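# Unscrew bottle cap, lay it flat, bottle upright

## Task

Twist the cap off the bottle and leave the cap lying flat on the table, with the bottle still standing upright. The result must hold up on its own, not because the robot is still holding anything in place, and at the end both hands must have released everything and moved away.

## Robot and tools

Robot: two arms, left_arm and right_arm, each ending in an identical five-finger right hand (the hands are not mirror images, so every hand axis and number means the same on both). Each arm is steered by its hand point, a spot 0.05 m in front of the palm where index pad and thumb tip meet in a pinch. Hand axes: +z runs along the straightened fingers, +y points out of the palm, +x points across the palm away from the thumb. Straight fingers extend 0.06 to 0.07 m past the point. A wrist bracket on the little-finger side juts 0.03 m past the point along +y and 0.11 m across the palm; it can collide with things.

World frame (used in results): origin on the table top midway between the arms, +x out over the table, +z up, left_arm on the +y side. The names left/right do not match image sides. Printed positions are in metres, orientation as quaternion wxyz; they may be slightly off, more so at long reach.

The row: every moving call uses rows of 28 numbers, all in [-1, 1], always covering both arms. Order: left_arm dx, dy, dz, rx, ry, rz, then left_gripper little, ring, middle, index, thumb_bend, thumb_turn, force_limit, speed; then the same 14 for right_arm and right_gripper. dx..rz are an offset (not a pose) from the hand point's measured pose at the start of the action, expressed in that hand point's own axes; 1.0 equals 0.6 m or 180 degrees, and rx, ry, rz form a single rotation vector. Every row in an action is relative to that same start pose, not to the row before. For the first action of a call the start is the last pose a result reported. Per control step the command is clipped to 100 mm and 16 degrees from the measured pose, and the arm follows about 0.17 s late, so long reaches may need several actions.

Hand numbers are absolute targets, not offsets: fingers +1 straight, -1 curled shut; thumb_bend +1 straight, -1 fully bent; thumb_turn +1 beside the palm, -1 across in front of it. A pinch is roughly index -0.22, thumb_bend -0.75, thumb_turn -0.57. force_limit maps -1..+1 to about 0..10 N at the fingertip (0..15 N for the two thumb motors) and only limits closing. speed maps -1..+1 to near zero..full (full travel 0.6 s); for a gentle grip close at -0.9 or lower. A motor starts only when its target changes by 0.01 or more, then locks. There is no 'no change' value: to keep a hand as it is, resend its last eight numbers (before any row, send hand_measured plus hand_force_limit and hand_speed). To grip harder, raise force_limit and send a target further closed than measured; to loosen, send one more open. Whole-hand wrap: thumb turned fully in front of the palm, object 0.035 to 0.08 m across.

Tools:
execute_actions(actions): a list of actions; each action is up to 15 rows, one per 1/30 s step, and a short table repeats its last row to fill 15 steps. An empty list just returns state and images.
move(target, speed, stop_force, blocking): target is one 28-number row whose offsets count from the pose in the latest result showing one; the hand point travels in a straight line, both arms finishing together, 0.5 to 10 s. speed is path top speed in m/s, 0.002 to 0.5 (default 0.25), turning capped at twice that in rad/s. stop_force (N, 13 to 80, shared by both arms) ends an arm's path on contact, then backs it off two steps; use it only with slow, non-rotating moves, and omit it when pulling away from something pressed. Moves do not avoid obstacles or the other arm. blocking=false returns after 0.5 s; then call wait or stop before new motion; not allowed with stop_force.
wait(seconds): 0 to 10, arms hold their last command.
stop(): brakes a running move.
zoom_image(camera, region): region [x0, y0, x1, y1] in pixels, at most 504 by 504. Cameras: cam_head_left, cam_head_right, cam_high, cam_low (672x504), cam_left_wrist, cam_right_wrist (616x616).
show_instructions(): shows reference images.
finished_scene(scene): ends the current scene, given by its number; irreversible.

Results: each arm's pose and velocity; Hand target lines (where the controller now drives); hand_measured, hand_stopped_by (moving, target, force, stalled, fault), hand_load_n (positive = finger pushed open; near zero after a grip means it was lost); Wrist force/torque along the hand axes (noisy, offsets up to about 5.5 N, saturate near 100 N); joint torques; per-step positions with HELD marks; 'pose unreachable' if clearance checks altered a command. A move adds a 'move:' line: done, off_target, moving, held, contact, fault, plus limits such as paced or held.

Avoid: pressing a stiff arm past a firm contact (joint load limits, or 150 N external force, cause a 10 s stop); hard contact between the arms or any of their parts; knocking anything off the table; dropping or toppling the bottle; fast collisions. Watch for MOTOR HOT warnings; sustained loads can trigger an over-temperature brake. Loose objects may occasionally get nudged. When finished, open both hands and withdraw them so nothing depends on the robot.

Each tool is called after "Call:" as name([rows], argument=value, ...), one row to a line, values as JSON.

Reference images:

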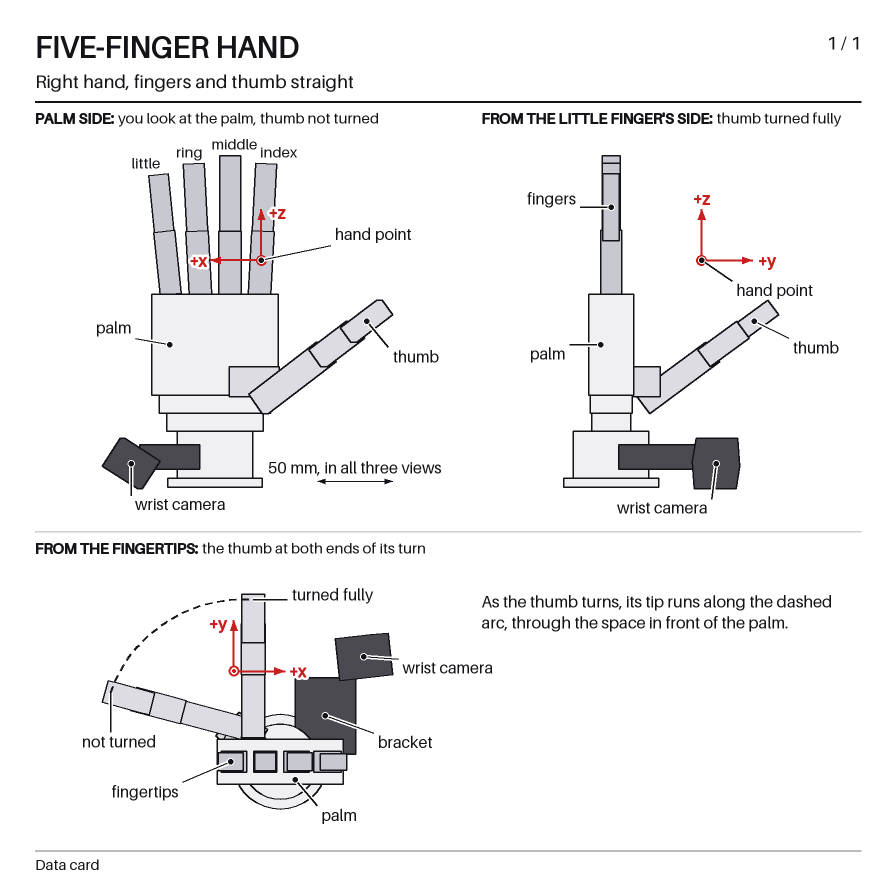

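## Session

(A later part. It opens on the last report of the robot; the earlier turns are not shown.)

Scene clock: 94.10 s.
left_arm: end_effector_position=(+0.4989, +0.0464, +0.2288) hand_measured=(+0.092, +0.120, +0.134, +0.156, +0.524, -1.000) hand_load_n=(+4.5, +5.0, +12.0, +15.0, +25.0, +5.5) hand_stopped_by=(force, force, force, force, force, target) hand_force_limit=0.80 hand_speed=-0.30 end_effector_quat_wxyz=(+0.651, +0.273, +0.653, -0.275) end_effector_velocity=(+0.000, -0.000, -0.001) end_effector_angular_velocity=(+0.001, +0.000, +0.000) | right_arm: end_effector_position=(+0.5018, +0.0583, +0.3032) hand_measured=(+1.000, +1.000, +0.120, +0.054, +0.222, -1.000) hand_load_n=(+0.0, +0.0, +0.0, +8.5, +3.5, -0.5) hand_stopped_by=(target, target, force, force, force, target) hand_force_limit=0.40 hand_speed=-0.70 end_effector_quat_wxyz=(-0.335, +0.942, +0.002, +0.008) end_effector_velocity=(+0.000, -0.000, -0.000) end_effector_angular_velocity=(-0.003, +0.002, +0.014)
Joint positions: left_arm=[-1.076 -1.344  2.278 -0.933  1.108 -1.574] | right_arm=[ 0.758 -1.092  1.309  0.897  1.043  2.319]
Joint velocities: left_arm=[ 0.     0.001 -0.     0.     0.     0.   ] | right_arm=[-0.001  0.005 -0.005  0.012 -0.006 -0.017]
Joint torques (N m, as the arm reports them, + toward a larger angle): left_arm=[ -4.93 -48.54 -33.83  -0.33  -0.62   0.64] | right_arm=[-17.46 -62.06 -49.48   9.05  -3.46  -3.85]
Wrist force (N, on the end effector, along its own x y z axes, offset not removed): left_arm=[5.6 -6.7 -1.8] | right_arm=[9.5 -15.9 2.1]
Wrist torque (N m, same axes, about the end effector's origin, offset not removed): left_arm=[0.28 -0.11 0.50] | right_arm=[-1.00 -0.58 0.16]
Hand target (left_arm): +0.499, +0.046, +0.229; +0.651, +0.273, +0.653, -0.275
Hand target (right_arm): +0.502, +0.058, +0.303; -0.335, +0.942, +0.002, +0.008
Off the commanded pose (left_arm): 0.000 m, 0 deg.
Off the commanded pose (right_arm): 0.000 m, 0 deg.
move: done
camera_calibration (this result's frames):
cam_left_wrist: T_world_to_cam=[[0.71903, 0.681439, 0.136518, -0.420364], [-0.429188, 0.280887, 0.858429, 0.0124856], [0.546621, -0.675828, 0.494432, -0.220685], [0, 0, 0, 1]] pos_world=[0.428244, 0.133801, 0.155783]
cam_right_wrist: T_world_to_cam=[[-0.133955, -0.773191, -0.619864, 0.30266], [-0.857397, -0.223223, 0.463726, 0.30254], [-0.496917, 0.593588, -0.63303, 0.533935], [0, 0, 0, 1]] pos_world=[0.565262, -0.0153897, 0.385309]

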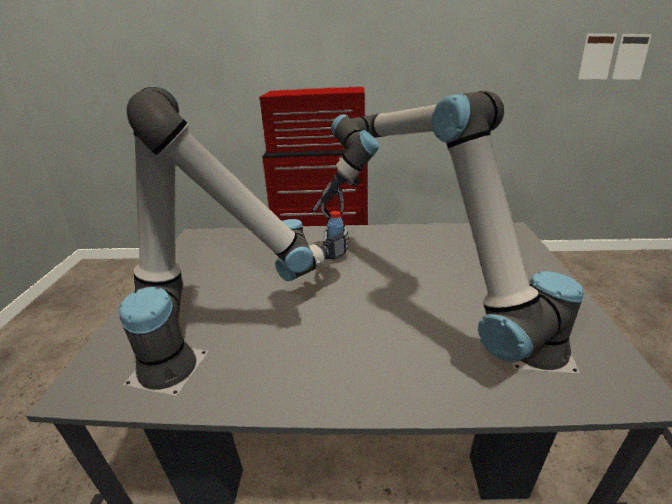

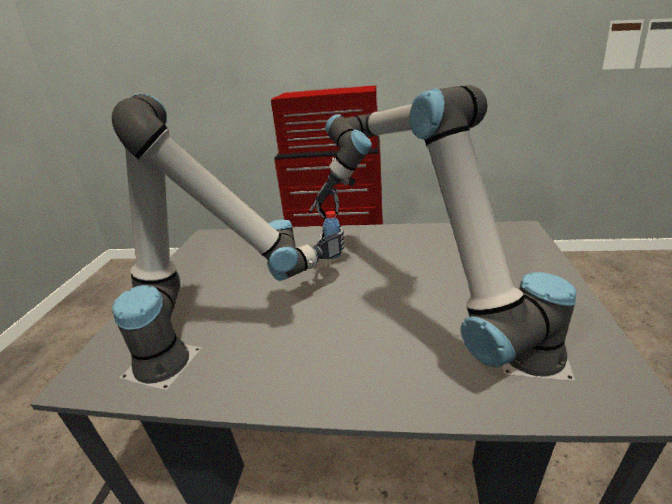

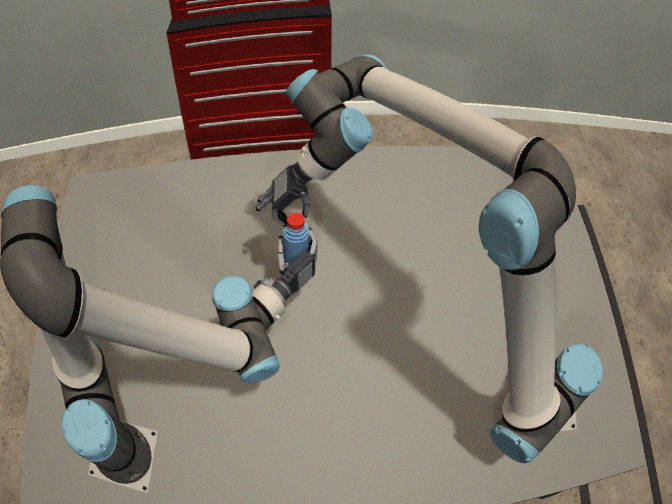

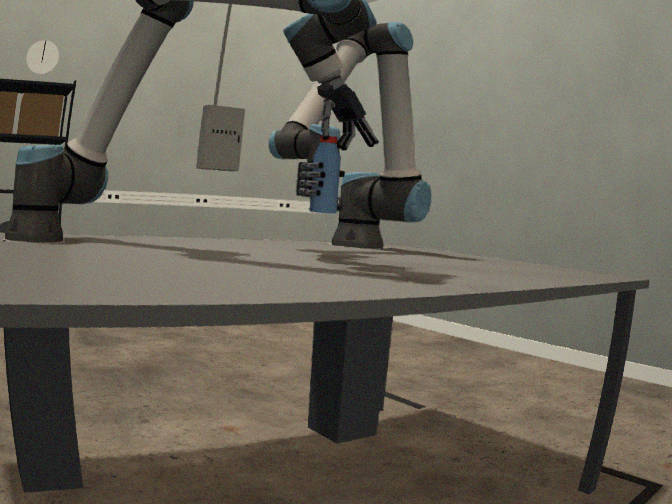

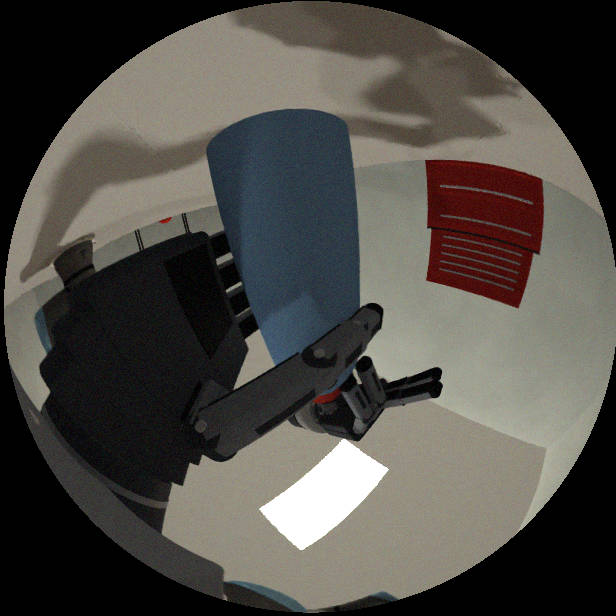

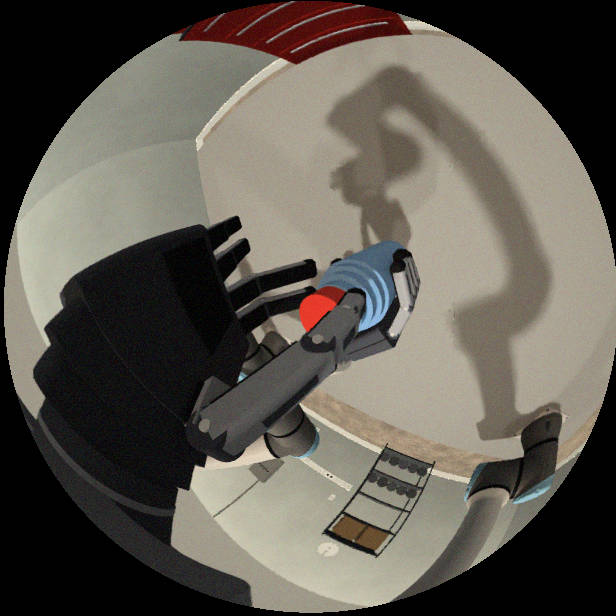

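Call:
move(target=[0,0,0,0,0,0,-1,-1,-1,-1,-1,-1,0.8,-0.3, 0,0,0,0,0,0, 1,1,0.4,0.4,0.5,-1,0.4,0])

Call:
move(target=[0,0,0,0,0,0,-1,-1,-1,-1,-1,-1,0.8,-0.3, -0.0267,0,0,0,0,0, 1,1,0.4,0.4,0.5,-1,0.4,0], speed=0.1)

Call:
move(target=[0,0,0,0,0,0,-1,-1,-1,-1,-1,-1,0.8,-0.3, 0,0,0,0,0,0, 1,1,-0.5,-0.5,-0.9,-1,0.4,-0.7])

Call:
move(target=[0,0,0,0,0,0,-1,-1,-1,-1,-1,-1,0.8,-0.3, 0,0.0204,-0.0171,0,-0.321,-0.383, 1,1,-0.5,-0.5,-0.9,-1,0.4,-0.7], speed=0.2)

Scene clock: 95.40 s.
left_arm: end_effector_position=(+0.4989, +0.0464, +0.2288) hand_measured=(+0.092, +0.120, +0.134, +0.156, +0.524, -1.000) hand_load_n=(+4.5, +4.5, +10.0, +12.5, +27.0, +4.0) hand_stopped_by=(force, force, force, force, force, target) hand_force_limit=0.80 hand_speed=-0.30 end_effector_quat_wxyz=(+0.651, +0.273, +0.653, -0.275) end_effector_velocity=(+0.000, +0.000, -0.000) end_effector_angular_velocity=(+0.001, +0.000, +0.000) | right_arm: end_effector_position=(+0.5019, +0.0582, +0.3032) hand_measured=(+1.000, +1.000, +0.400, +0.400, +0.500, -1.000) hand_load_n=(+0.0, +0.0, +0.0, +0.0, +0.0, +0.0) hand_stopped_by=(target, target, target, target, target, target) hand_force_limit=0.40 hand_speed=0.00 end_effector_quat_wxyz=(-0.335, +0.942, +0.002, +0.008) end_effector_velocity=(-0.001, -0.001, +0.000) end_effector_angular_velocity=(-0.001, +0.000, -0.001)
Joint positions: left_arm=[-1.076 -1.344  2.278 -0.933  1.108 -1.574] | right_arm=[ 0.758 -1.092  1.309  0.897  1.043  2.319]
Joint velocities: left_arm=[ 0.001  0.     0.    -0.     0.    -0.   ] | right_arm=[ 0.    -0.001  0.001  0.001  0.001  0.001]
Joint torques (N m, as the arm reports them, + toward a larger angle): left_arm=[ -3.01 -48.87 -32.15  -0.98  -0.65   0.66] | right_arm=[ 10.6  -85.69 -28.35  -0.86   2.6    4.03]
Wrist force (N, on the end effector, along its own x y z axes, offset not removed): left_arm=[-0.6 0.8 -1.6] | right_arm=[1.9 1.5 -1.9]
Wrist torque (N m, same axes, about the end effector's origin, offset not removed): left_arm=[0.08 0.22 0.05] | right_arm=[0.11 -0.25 0.17]
Hand target (left_arm): +0.499, +0.046, +0.229; +0.651, +0.273, +0.653, -0.275
Hand target (right_arm): +0.502, +0.058, +0.303; -0.335, +0.942, +0.002, +0.008
Off the commanded pose (left_arm): 0.000 m, 0 deg.
Off the commanded pose (right_arm): 0.000 m, 0 deg.
move: done
camera_calibration (this result's frames):
cam_left_wrist: T_world_to_cam=[[0.71903, 0.681437, 0.136523, -0.420366], [-0.429184, 0.280877, 0.858434, 0.012485], [0.546623, -0.675834, 0.494421, -0.220681], [0, 0, 0, 1]] pos_world=[0.428243, 0.133803, 0.155781]
cam_right_wrist: T_world_to_cam=[[-0.133957, -0.773175, -0.619883, 0.302659], [-0.857393, -0.223239, 0.463727, 0.302597], [-0.496924, 0.593603, -0.633011, 0.534], [0, 0, 0, 1]] pos_world=[0.565345, -0.0154238, 0.385319]

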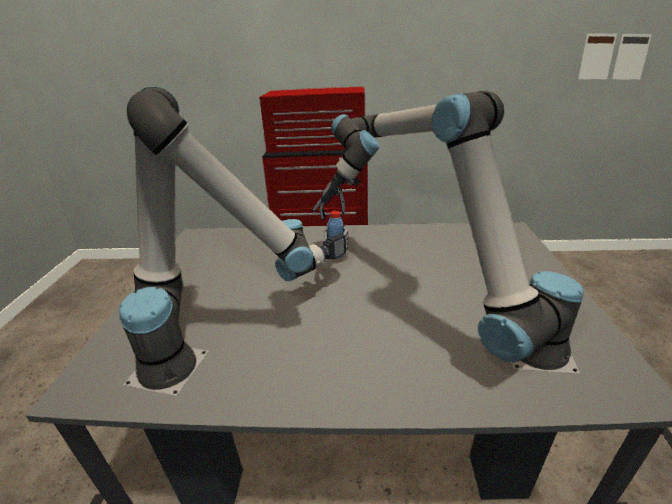

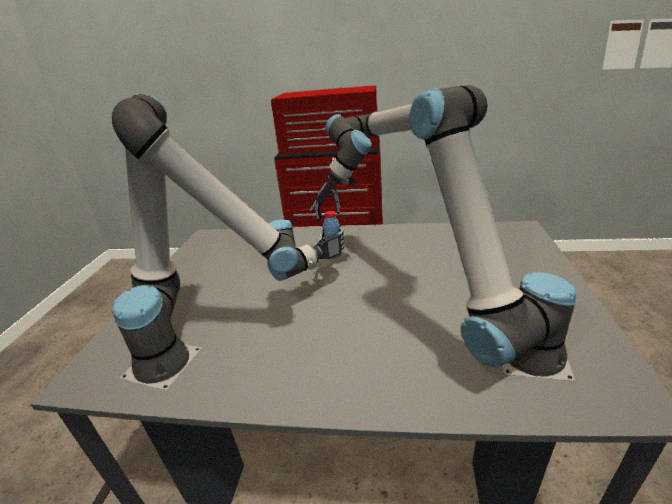

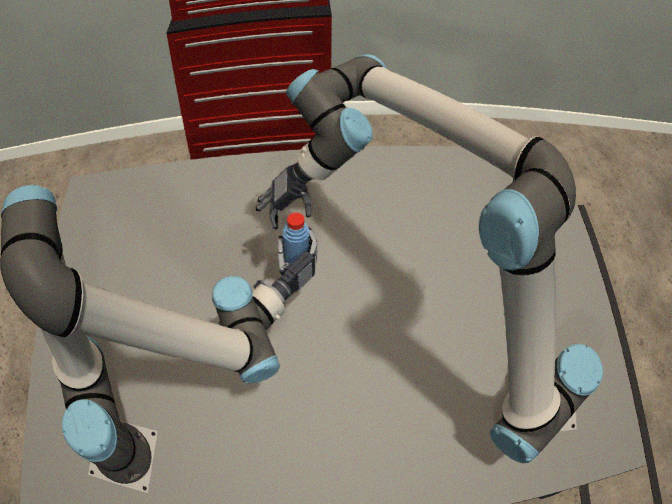

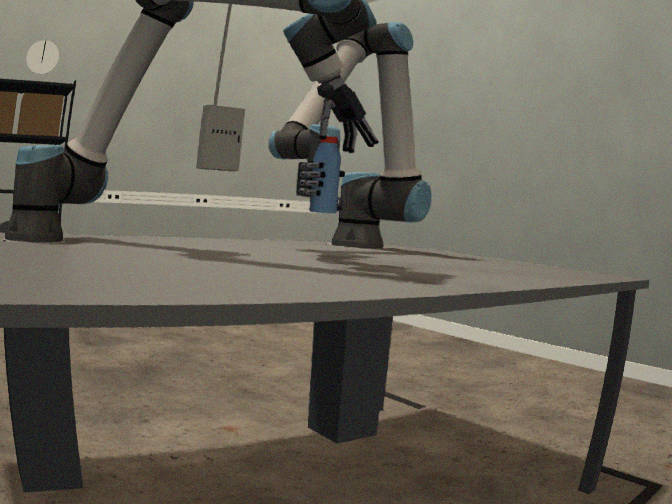

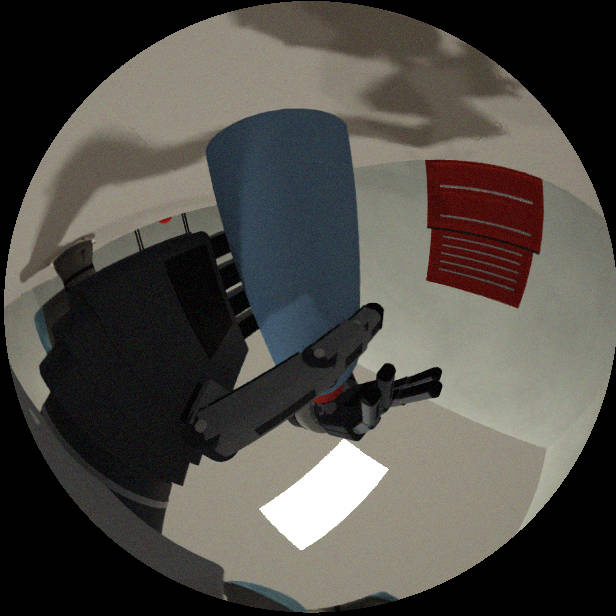

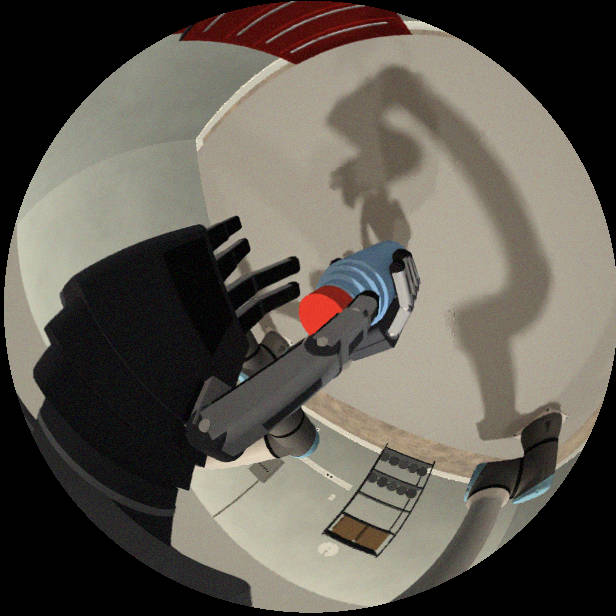

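Scene clock: 96.23 s.
left_arm: end_effector_position=(+0.4989, +0.0464, +0.2288) hand_measured=(+0.092, +0.120, +0.134, +0.156, +0.524, -1.000) hand_load_n=(+4.5, +4.5, +10.0, +12.5, +27.0, +4.0) hand_stopped_by=(force, force, force, force, force, target) hand_force_limit=0.80 hand_speed=-0.30 end_effector_quat_wxyz=(+0.651, +0.273, +0.653, -0.275) end_effector_velocity=(-0.000, +0.000, +0.000) end_effector_angular_velocity=(-0.000, -0.000, -0.000) | right_arm: end_effector_position=(+0.4862, +0.0583, +0.3029) hand_measured=(+1.000, +1.000, +0.400, +0.400, +0.500, -1.000) hand_load_n=(+0.0, +0.0, +0.0, +0.0, +0.0, +0.0) hand_stopped_by=(target, target, target, target, target, target) hand_force_limit=0.40 hand_speed=0.00 end_effector_quat_wxyz=(-0.335, +0.942, +0.002, +0.008) end_effector_velocity=(-0.002, +0.001, +0.001) end_effector_angular_velocity=(+0.002, -0.003, +0.000)
Joint positions: left_arm=[-1.076 -1.344  2.278 -0.933  1.108 -1.574] | right_arm=[ 0.771 -1.11   1.335  0.882  1.049  2.332]
Joint velocities: left_arm=[-0.    -0.     0.001 -0.001  0.     0.   ] | right_arm=[ 0.002 -0.003  0.002 -0.003  0.001  0.002]
Joint torques (N m, as the arm reports them, + toward a larger angle): left_arm=[ -2.21 -48.02 -32.72  -1.05  -0.66   0.74] | right_arm=[ 16.33 -84.43 -26.88  -0.35   2.37   3.61]
Wrist force (N, on the end effector, along its own x y z axes, offset not removed): left_arm=[0.6 0.6 -1.4] | right_arm=[0.0 -6.0 0.5]
Wrist torque (N m, same axes, about the end effector's origin, offset not removed): left_arm=[0.01 0.03 0.04] | right_arm=[-1.00 0.11 -0.22]
Hand target (left_arm): +0.499, +0.046, +0.229; +0.651, +0.273, +0.653, -0.275
Hand target (right_arm): +0.486, +0.058, +0.303; -0.335, +0.942, +0.002, +0.008
Off the commanded pose (left_arm): 0.000 m, 0 deg.
Off the commanded pose (right_arm): 0.000 m, 0 deg.
move: done
camera_calibration (this result's frames):
cam_left_wrist: T_world_to_cam=[[0.71903, 0.681437, 0.136523, -0.420365], [-0.429184, 0.280877, 0.858434, 0.0124849], [0.546623, -0.675834, 0.494421, -0.220681], [0, 0, 0, 1]] pos_world=[0.428243, 0.133802, 0.155781]
cam_right_wrist: T_world_to_cam=[[-0.133949, -0.773196, -0.61986, 0.300404], [-0.857384, -0.223241, 0.463741, 0.289251], [-0.49694, 0.593576, -0.633023, 0.526014], [0, 0, 0, 1]] pos_world=[0.549636, -0.015385, 0.38505]

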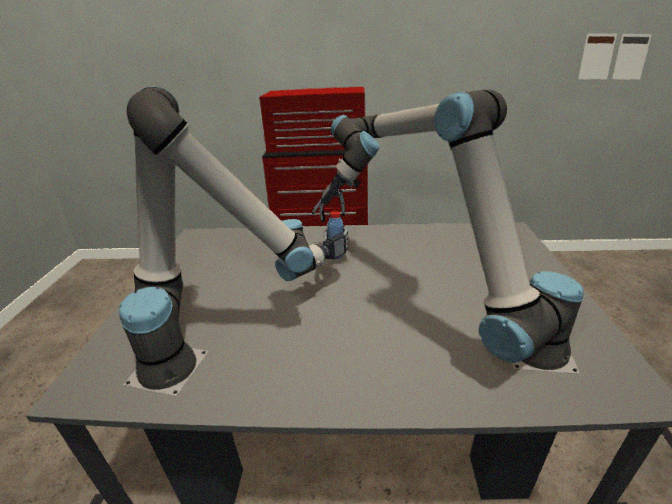

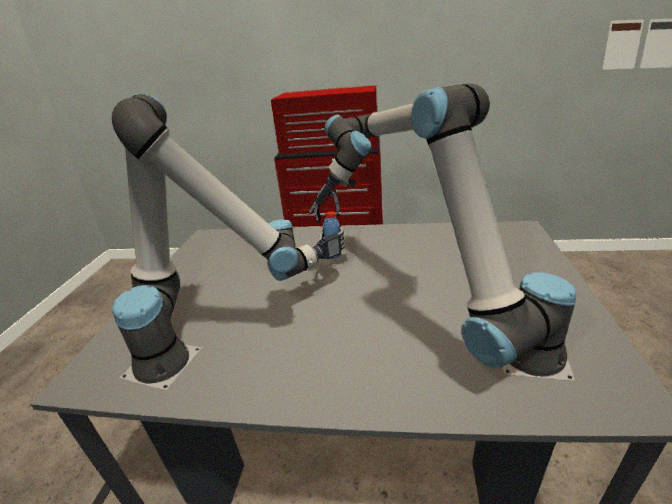

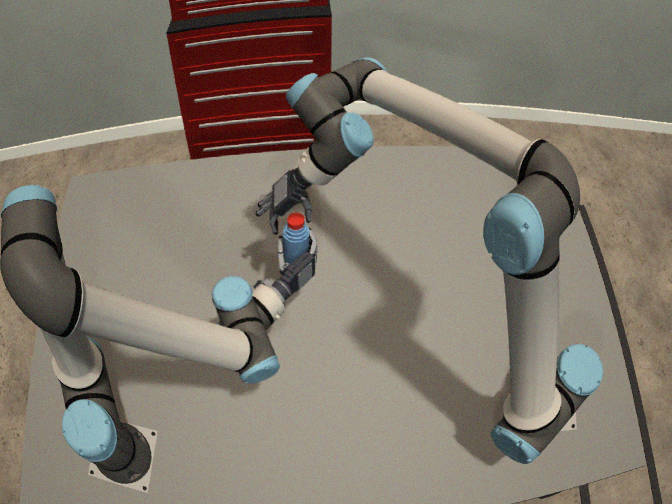

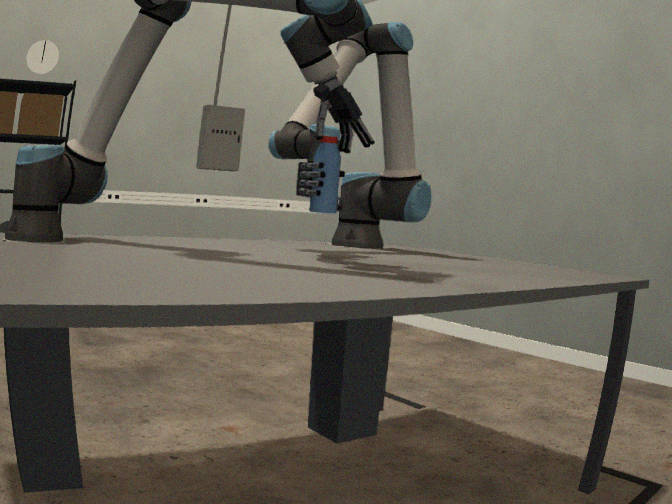

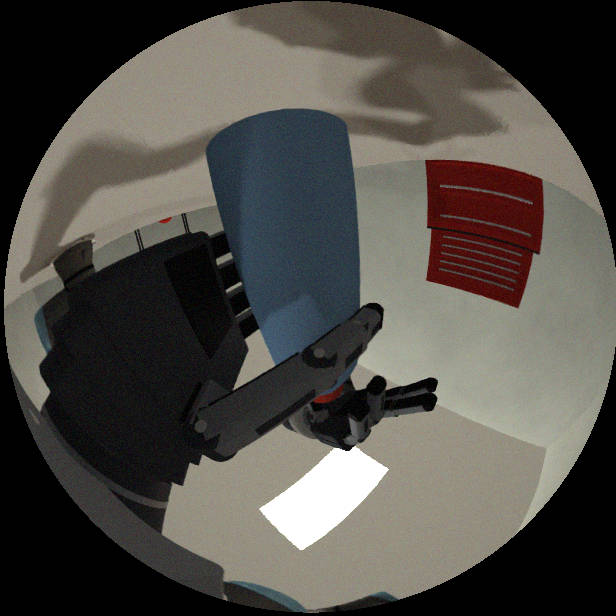

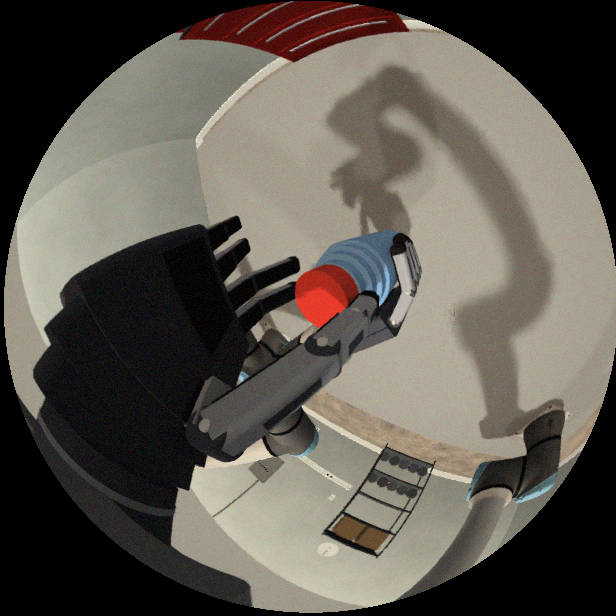

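Scene clock: 97.23 s.
left_arm: end_effector_position=(+0.4989, +0.0464, +0.2288) hand_measured=(+0.092, +0.120, +0.134, +0.156, +0.524, -1.000) hand_load_n=(+5.0, +5.5, +11.5, +14.5, +25.5, +4.5) hand_stopped_by=(force, force, force, force, force, target) hand_force_limit=0.80 hand_speed=-0.30 end_effector_quat_wxyz=(+0.651, +0.273, +0.653, -0.275) end_effector_velocity=(-0.000, +0.000, -0.001) end_effector_angular_velocity=(+0.000, +0.000, +0.000) | right_arm: end_effector_position=(+0.4862, +0.0583, +0.3029) hand_measured=(+1.000, +1.000, +0.140, +0.054, +0.298, -1.000) hand_load_n=(+0.0, +0.0, +10.5, +6.5, +10.5, +1.0) hand_stopped_by=(target, target, force, force, force, target) hand_force_limit=0.40 hand_speed=-0.70 end_effector_quat_wxyz=(-0.335, +0.942, +0.002, +0.008) end_effector_velocity=(+0.000, +0.000, -0.000) end_effector_angular_velocity=(-0.000, +0.000, +0.000)
Joint positions: left_arm=[-1.076 -1.344  2.278 -0.933  1.108 -1.574] | right_arm=[ 0.771 -1.11   1.335  0.882  1.049  2.332]
Joint velocities: left_arm=[ 0.     0.001  0.    -0.     0.    -0.   ] | right_arm=[ 0.     0.001 -0.001  0.001  0.    -0.   ]
Joint torques (N m, as the arm reports them, + toward a larger angle): left_arm=[ -1.13 -48.07 -31.79  -0.89  -0.98   0.5 ] | right_arm=[-16.46 -56.1  -48.55   8.18  -0.25  -4.25]
Wrist force (N, on the end effector, along its own x y z axes, offset not removed): left_arm=[5.2 -7.1 2.2] | right_arm=[4.4 -11.6 6.6]
Wrist torque (N m, same axes, about the end effector's origin, offset not removed): left_arm=[-0.11 -0.17 0.11] | right_arm=[0.07 -0.71 0.14]
Hand target (left_arm): +0.499, +0.046, +0.229; +0.651, +0.273, +0.653, -0.275
Hand target (right_arm): +0.486, +0.058, +0.303; -0.335, +0.942, +0.002, +0.008
Off the commanded pose (left_arm): 0.000 m, 0 deg.
Off the commanded pose (right_arm): 0.000 m, 0 deg.
move: done
camera_calibration (this result's frames):
cam_left_wrist: T_world_to_cam=[[0.71903, 0.681437, 0.136524, -0.420366], [-0.429184, 0.280876, 0.858434, 0.012485], [0.546623, -0.675834, 0.494421, -0.220681], [0, 0, 0, 1]] pos_world=[0.428243, 0.133803, 0.155781]
cam_right_wrist: T_world_to_cam=[[-0.133855, -0.773188, -0.61989, 0.300387], [-0.85741, -0.2233, 0.463665, 0.289277], [-0.496921, 0.593564, -0.633049, 0.525971], [0, 0, 0, 1]] pos_world=[0.549603, -0.0153459, 0.385045]

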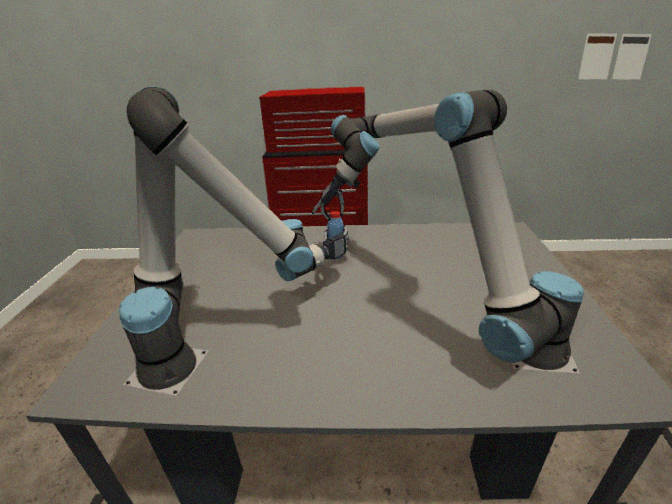

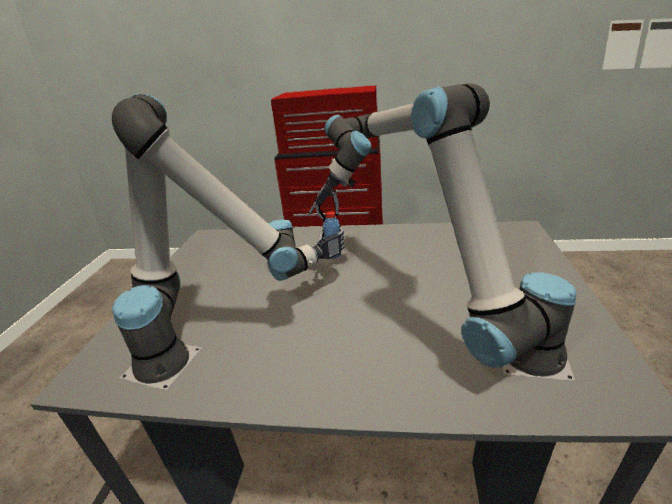

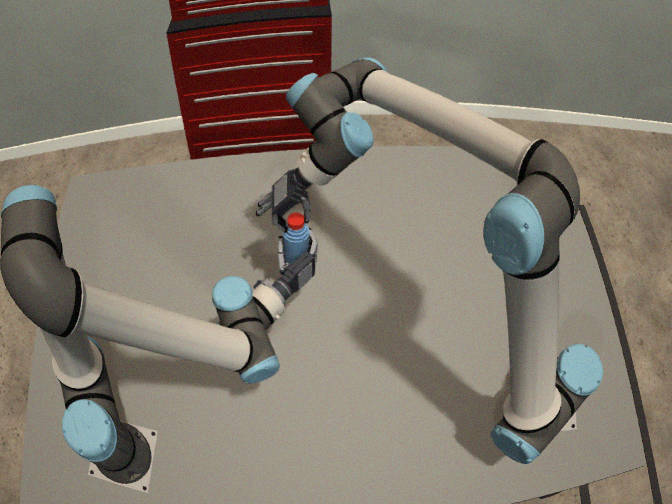

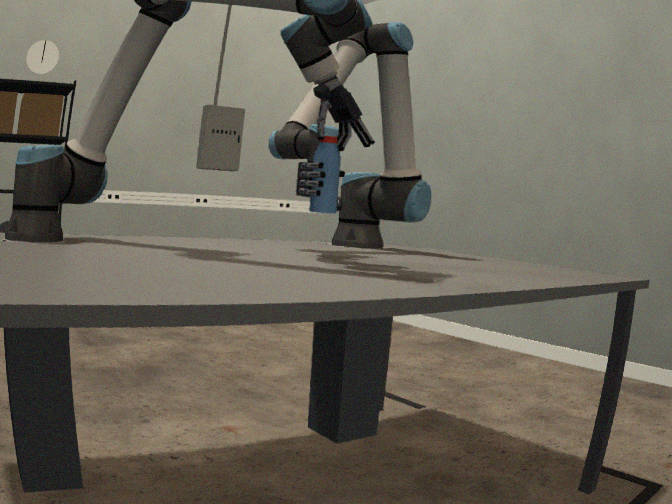

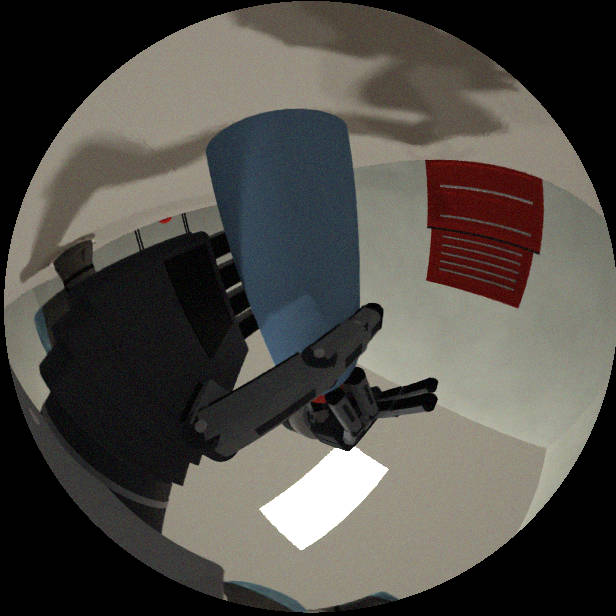

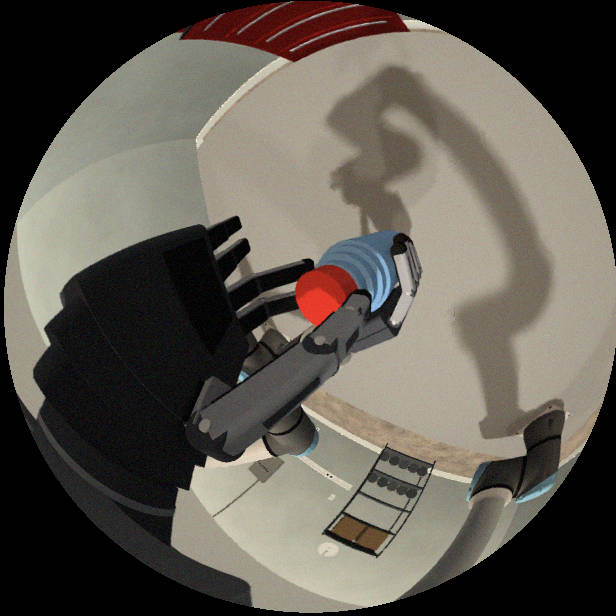

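Scene clock: 101.67 s.
left_arm: end_effector_position=(+0.4989, +0.0464, +0.2288) hand_measured=(+0.092, +0.120, +0.136, +0.190, +0.520, -1.000) hand_load_n=(+0.0, +0.0, +15.5, +14.5, +20.0, +2.0) hand_stopped_by=(force, force, force, force, force, target) hand_force_limit=0.80 hand_speed=-0.30 end_effector_quat_wxyz=(+0.651, +0.273, +0.653, -0.275) end_effector_velocity=(+0.000, -0.000, -0.000) end_effector_angular_velocity=(-0.001, -0.000, -0.000) | right_arm: end_effector_position=(+0.4862, +0.0423, +0.3031) hand_measured=(+1.000, +1.000, +0.138, +0.056, +0.298, -1.000) hand_load_n=(+0.0, +0.0, +2.5, +12.5, +8.0, +1.0) hand_stopped_by=(target, target, force, force, force, target) hand_force_limit=0.40 hand_speed=-0.70 end_effector_quat_wxyz=(-0.232, +0.670, +0.663, -0.240) end_effector_velocity=(-0.000, -0.001, -0.000) end_effector_angular_velocity=(-0.002, +0.002, +0.017)
Joint positions: left_arm=[-1.076 -1.344  2.278 -0.933  1.108 -1.574] | right_arm=[ 0.834 -0.774  0.993  1.911  1.159  0.592]
Joint velocities: left_arm=[ 0.     0.001 -0.    -0.001  0.    -0.   ] | right_arm=[ 0.002  0.002 -0.001  0.007  0.008 -0.014]
Joint torques (N m, as the arm reports them, + toward a larger angle): left_arm=[  9.25 -54.76 -18.07  -3.99   0.61   0.67] | right_arm=[  7.27 -73.7  -51.79   6.15   6.81  -4.06]
Wrist force (N, on the end effector, along its own x y z axes, offset not removed): left_arm=[5.2 -1.2 10.0] | right_arm=[11.6 -16.3 -1.6]
Wrist torque (N m, same axes, about the end effector's origin, offset not removed): left_arm=[-0.62 1.04 -0.11] | right_arm=[-0.47 0.18 0.13]
Hand target (left_arm): +0.499, +0.046, +0.229; +0.651, +0.273, +0.653, -0.275
Hand target (right_arm): +0.486, +0.042, +0.303; -0.232, +0.669, +0.664, -0.240
Off the commanded pose (left_arm): 0.000 m, 0 deg.
Off the commanded pose (right_arm): 0.000 m, 0 deg.
move: done
camera_calibration (this result's frames):
cam_left_wrist: T_world_to_cam=[[0.718982, 0.681495, 0.136489, -0.420355], [-0.429224, 0.280914, 0.858402, 0.0124872], [0.546655, -0.67576, 0.494486, -0.220741], [0, 0, 0, 1]] pos_world=[0.428257, 0.133793, 0.155808]
cam_right_wrist: T_world_to_cam=[[0.774415, -0.155209, -0.613345, -0.181562], [0.219147, -0.843623, 0.490178, -0.219583], [-0.593512, -0.514014, -0.619301, 0.625281], [0, 0, 0, 1]] pos_world=[0.559837, 0.107978, 0.383511]

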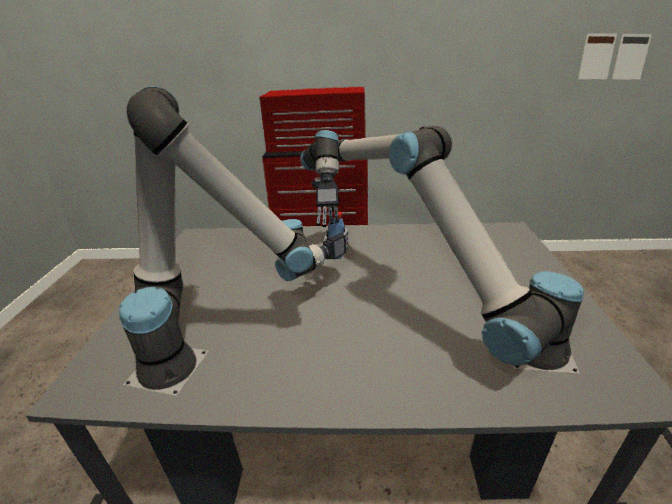

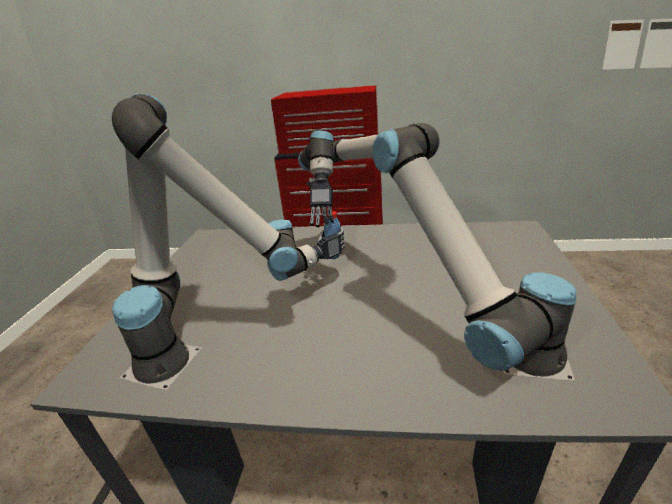

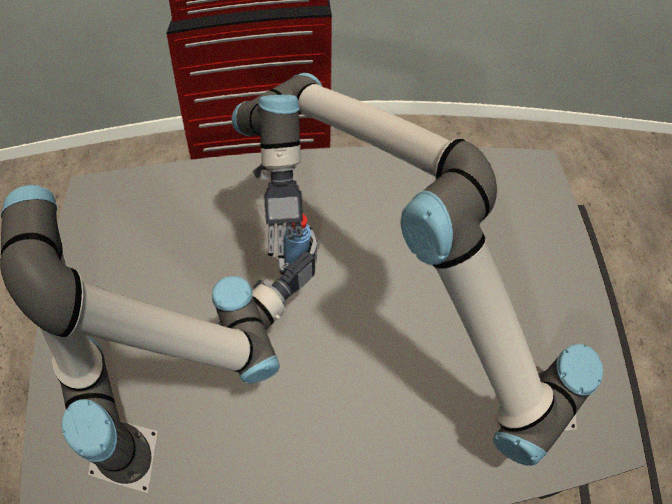

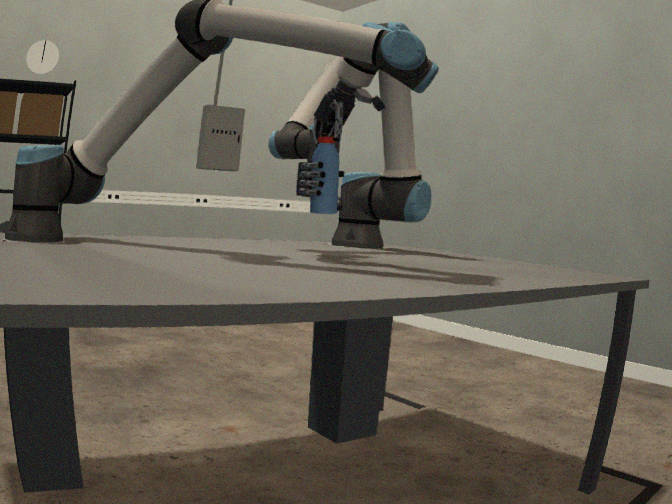

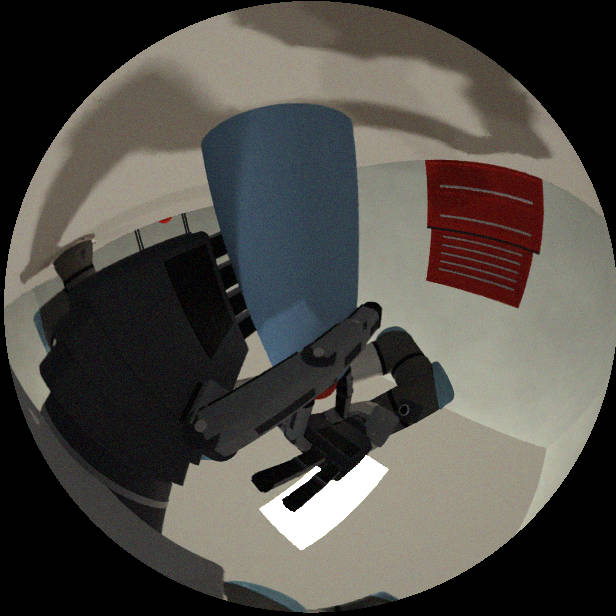

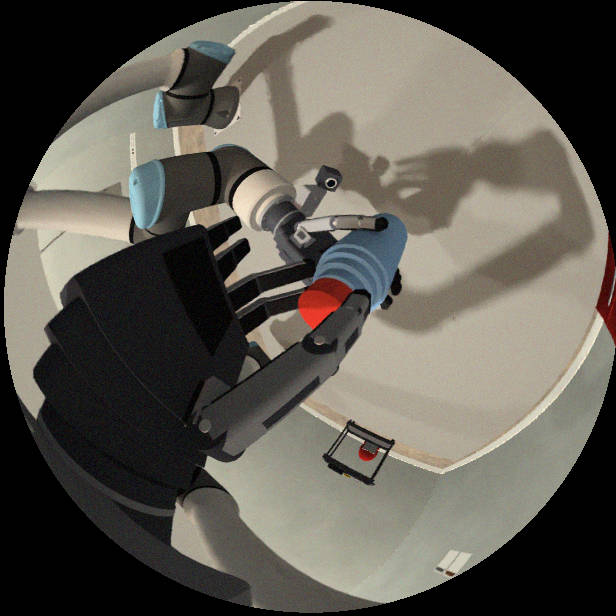

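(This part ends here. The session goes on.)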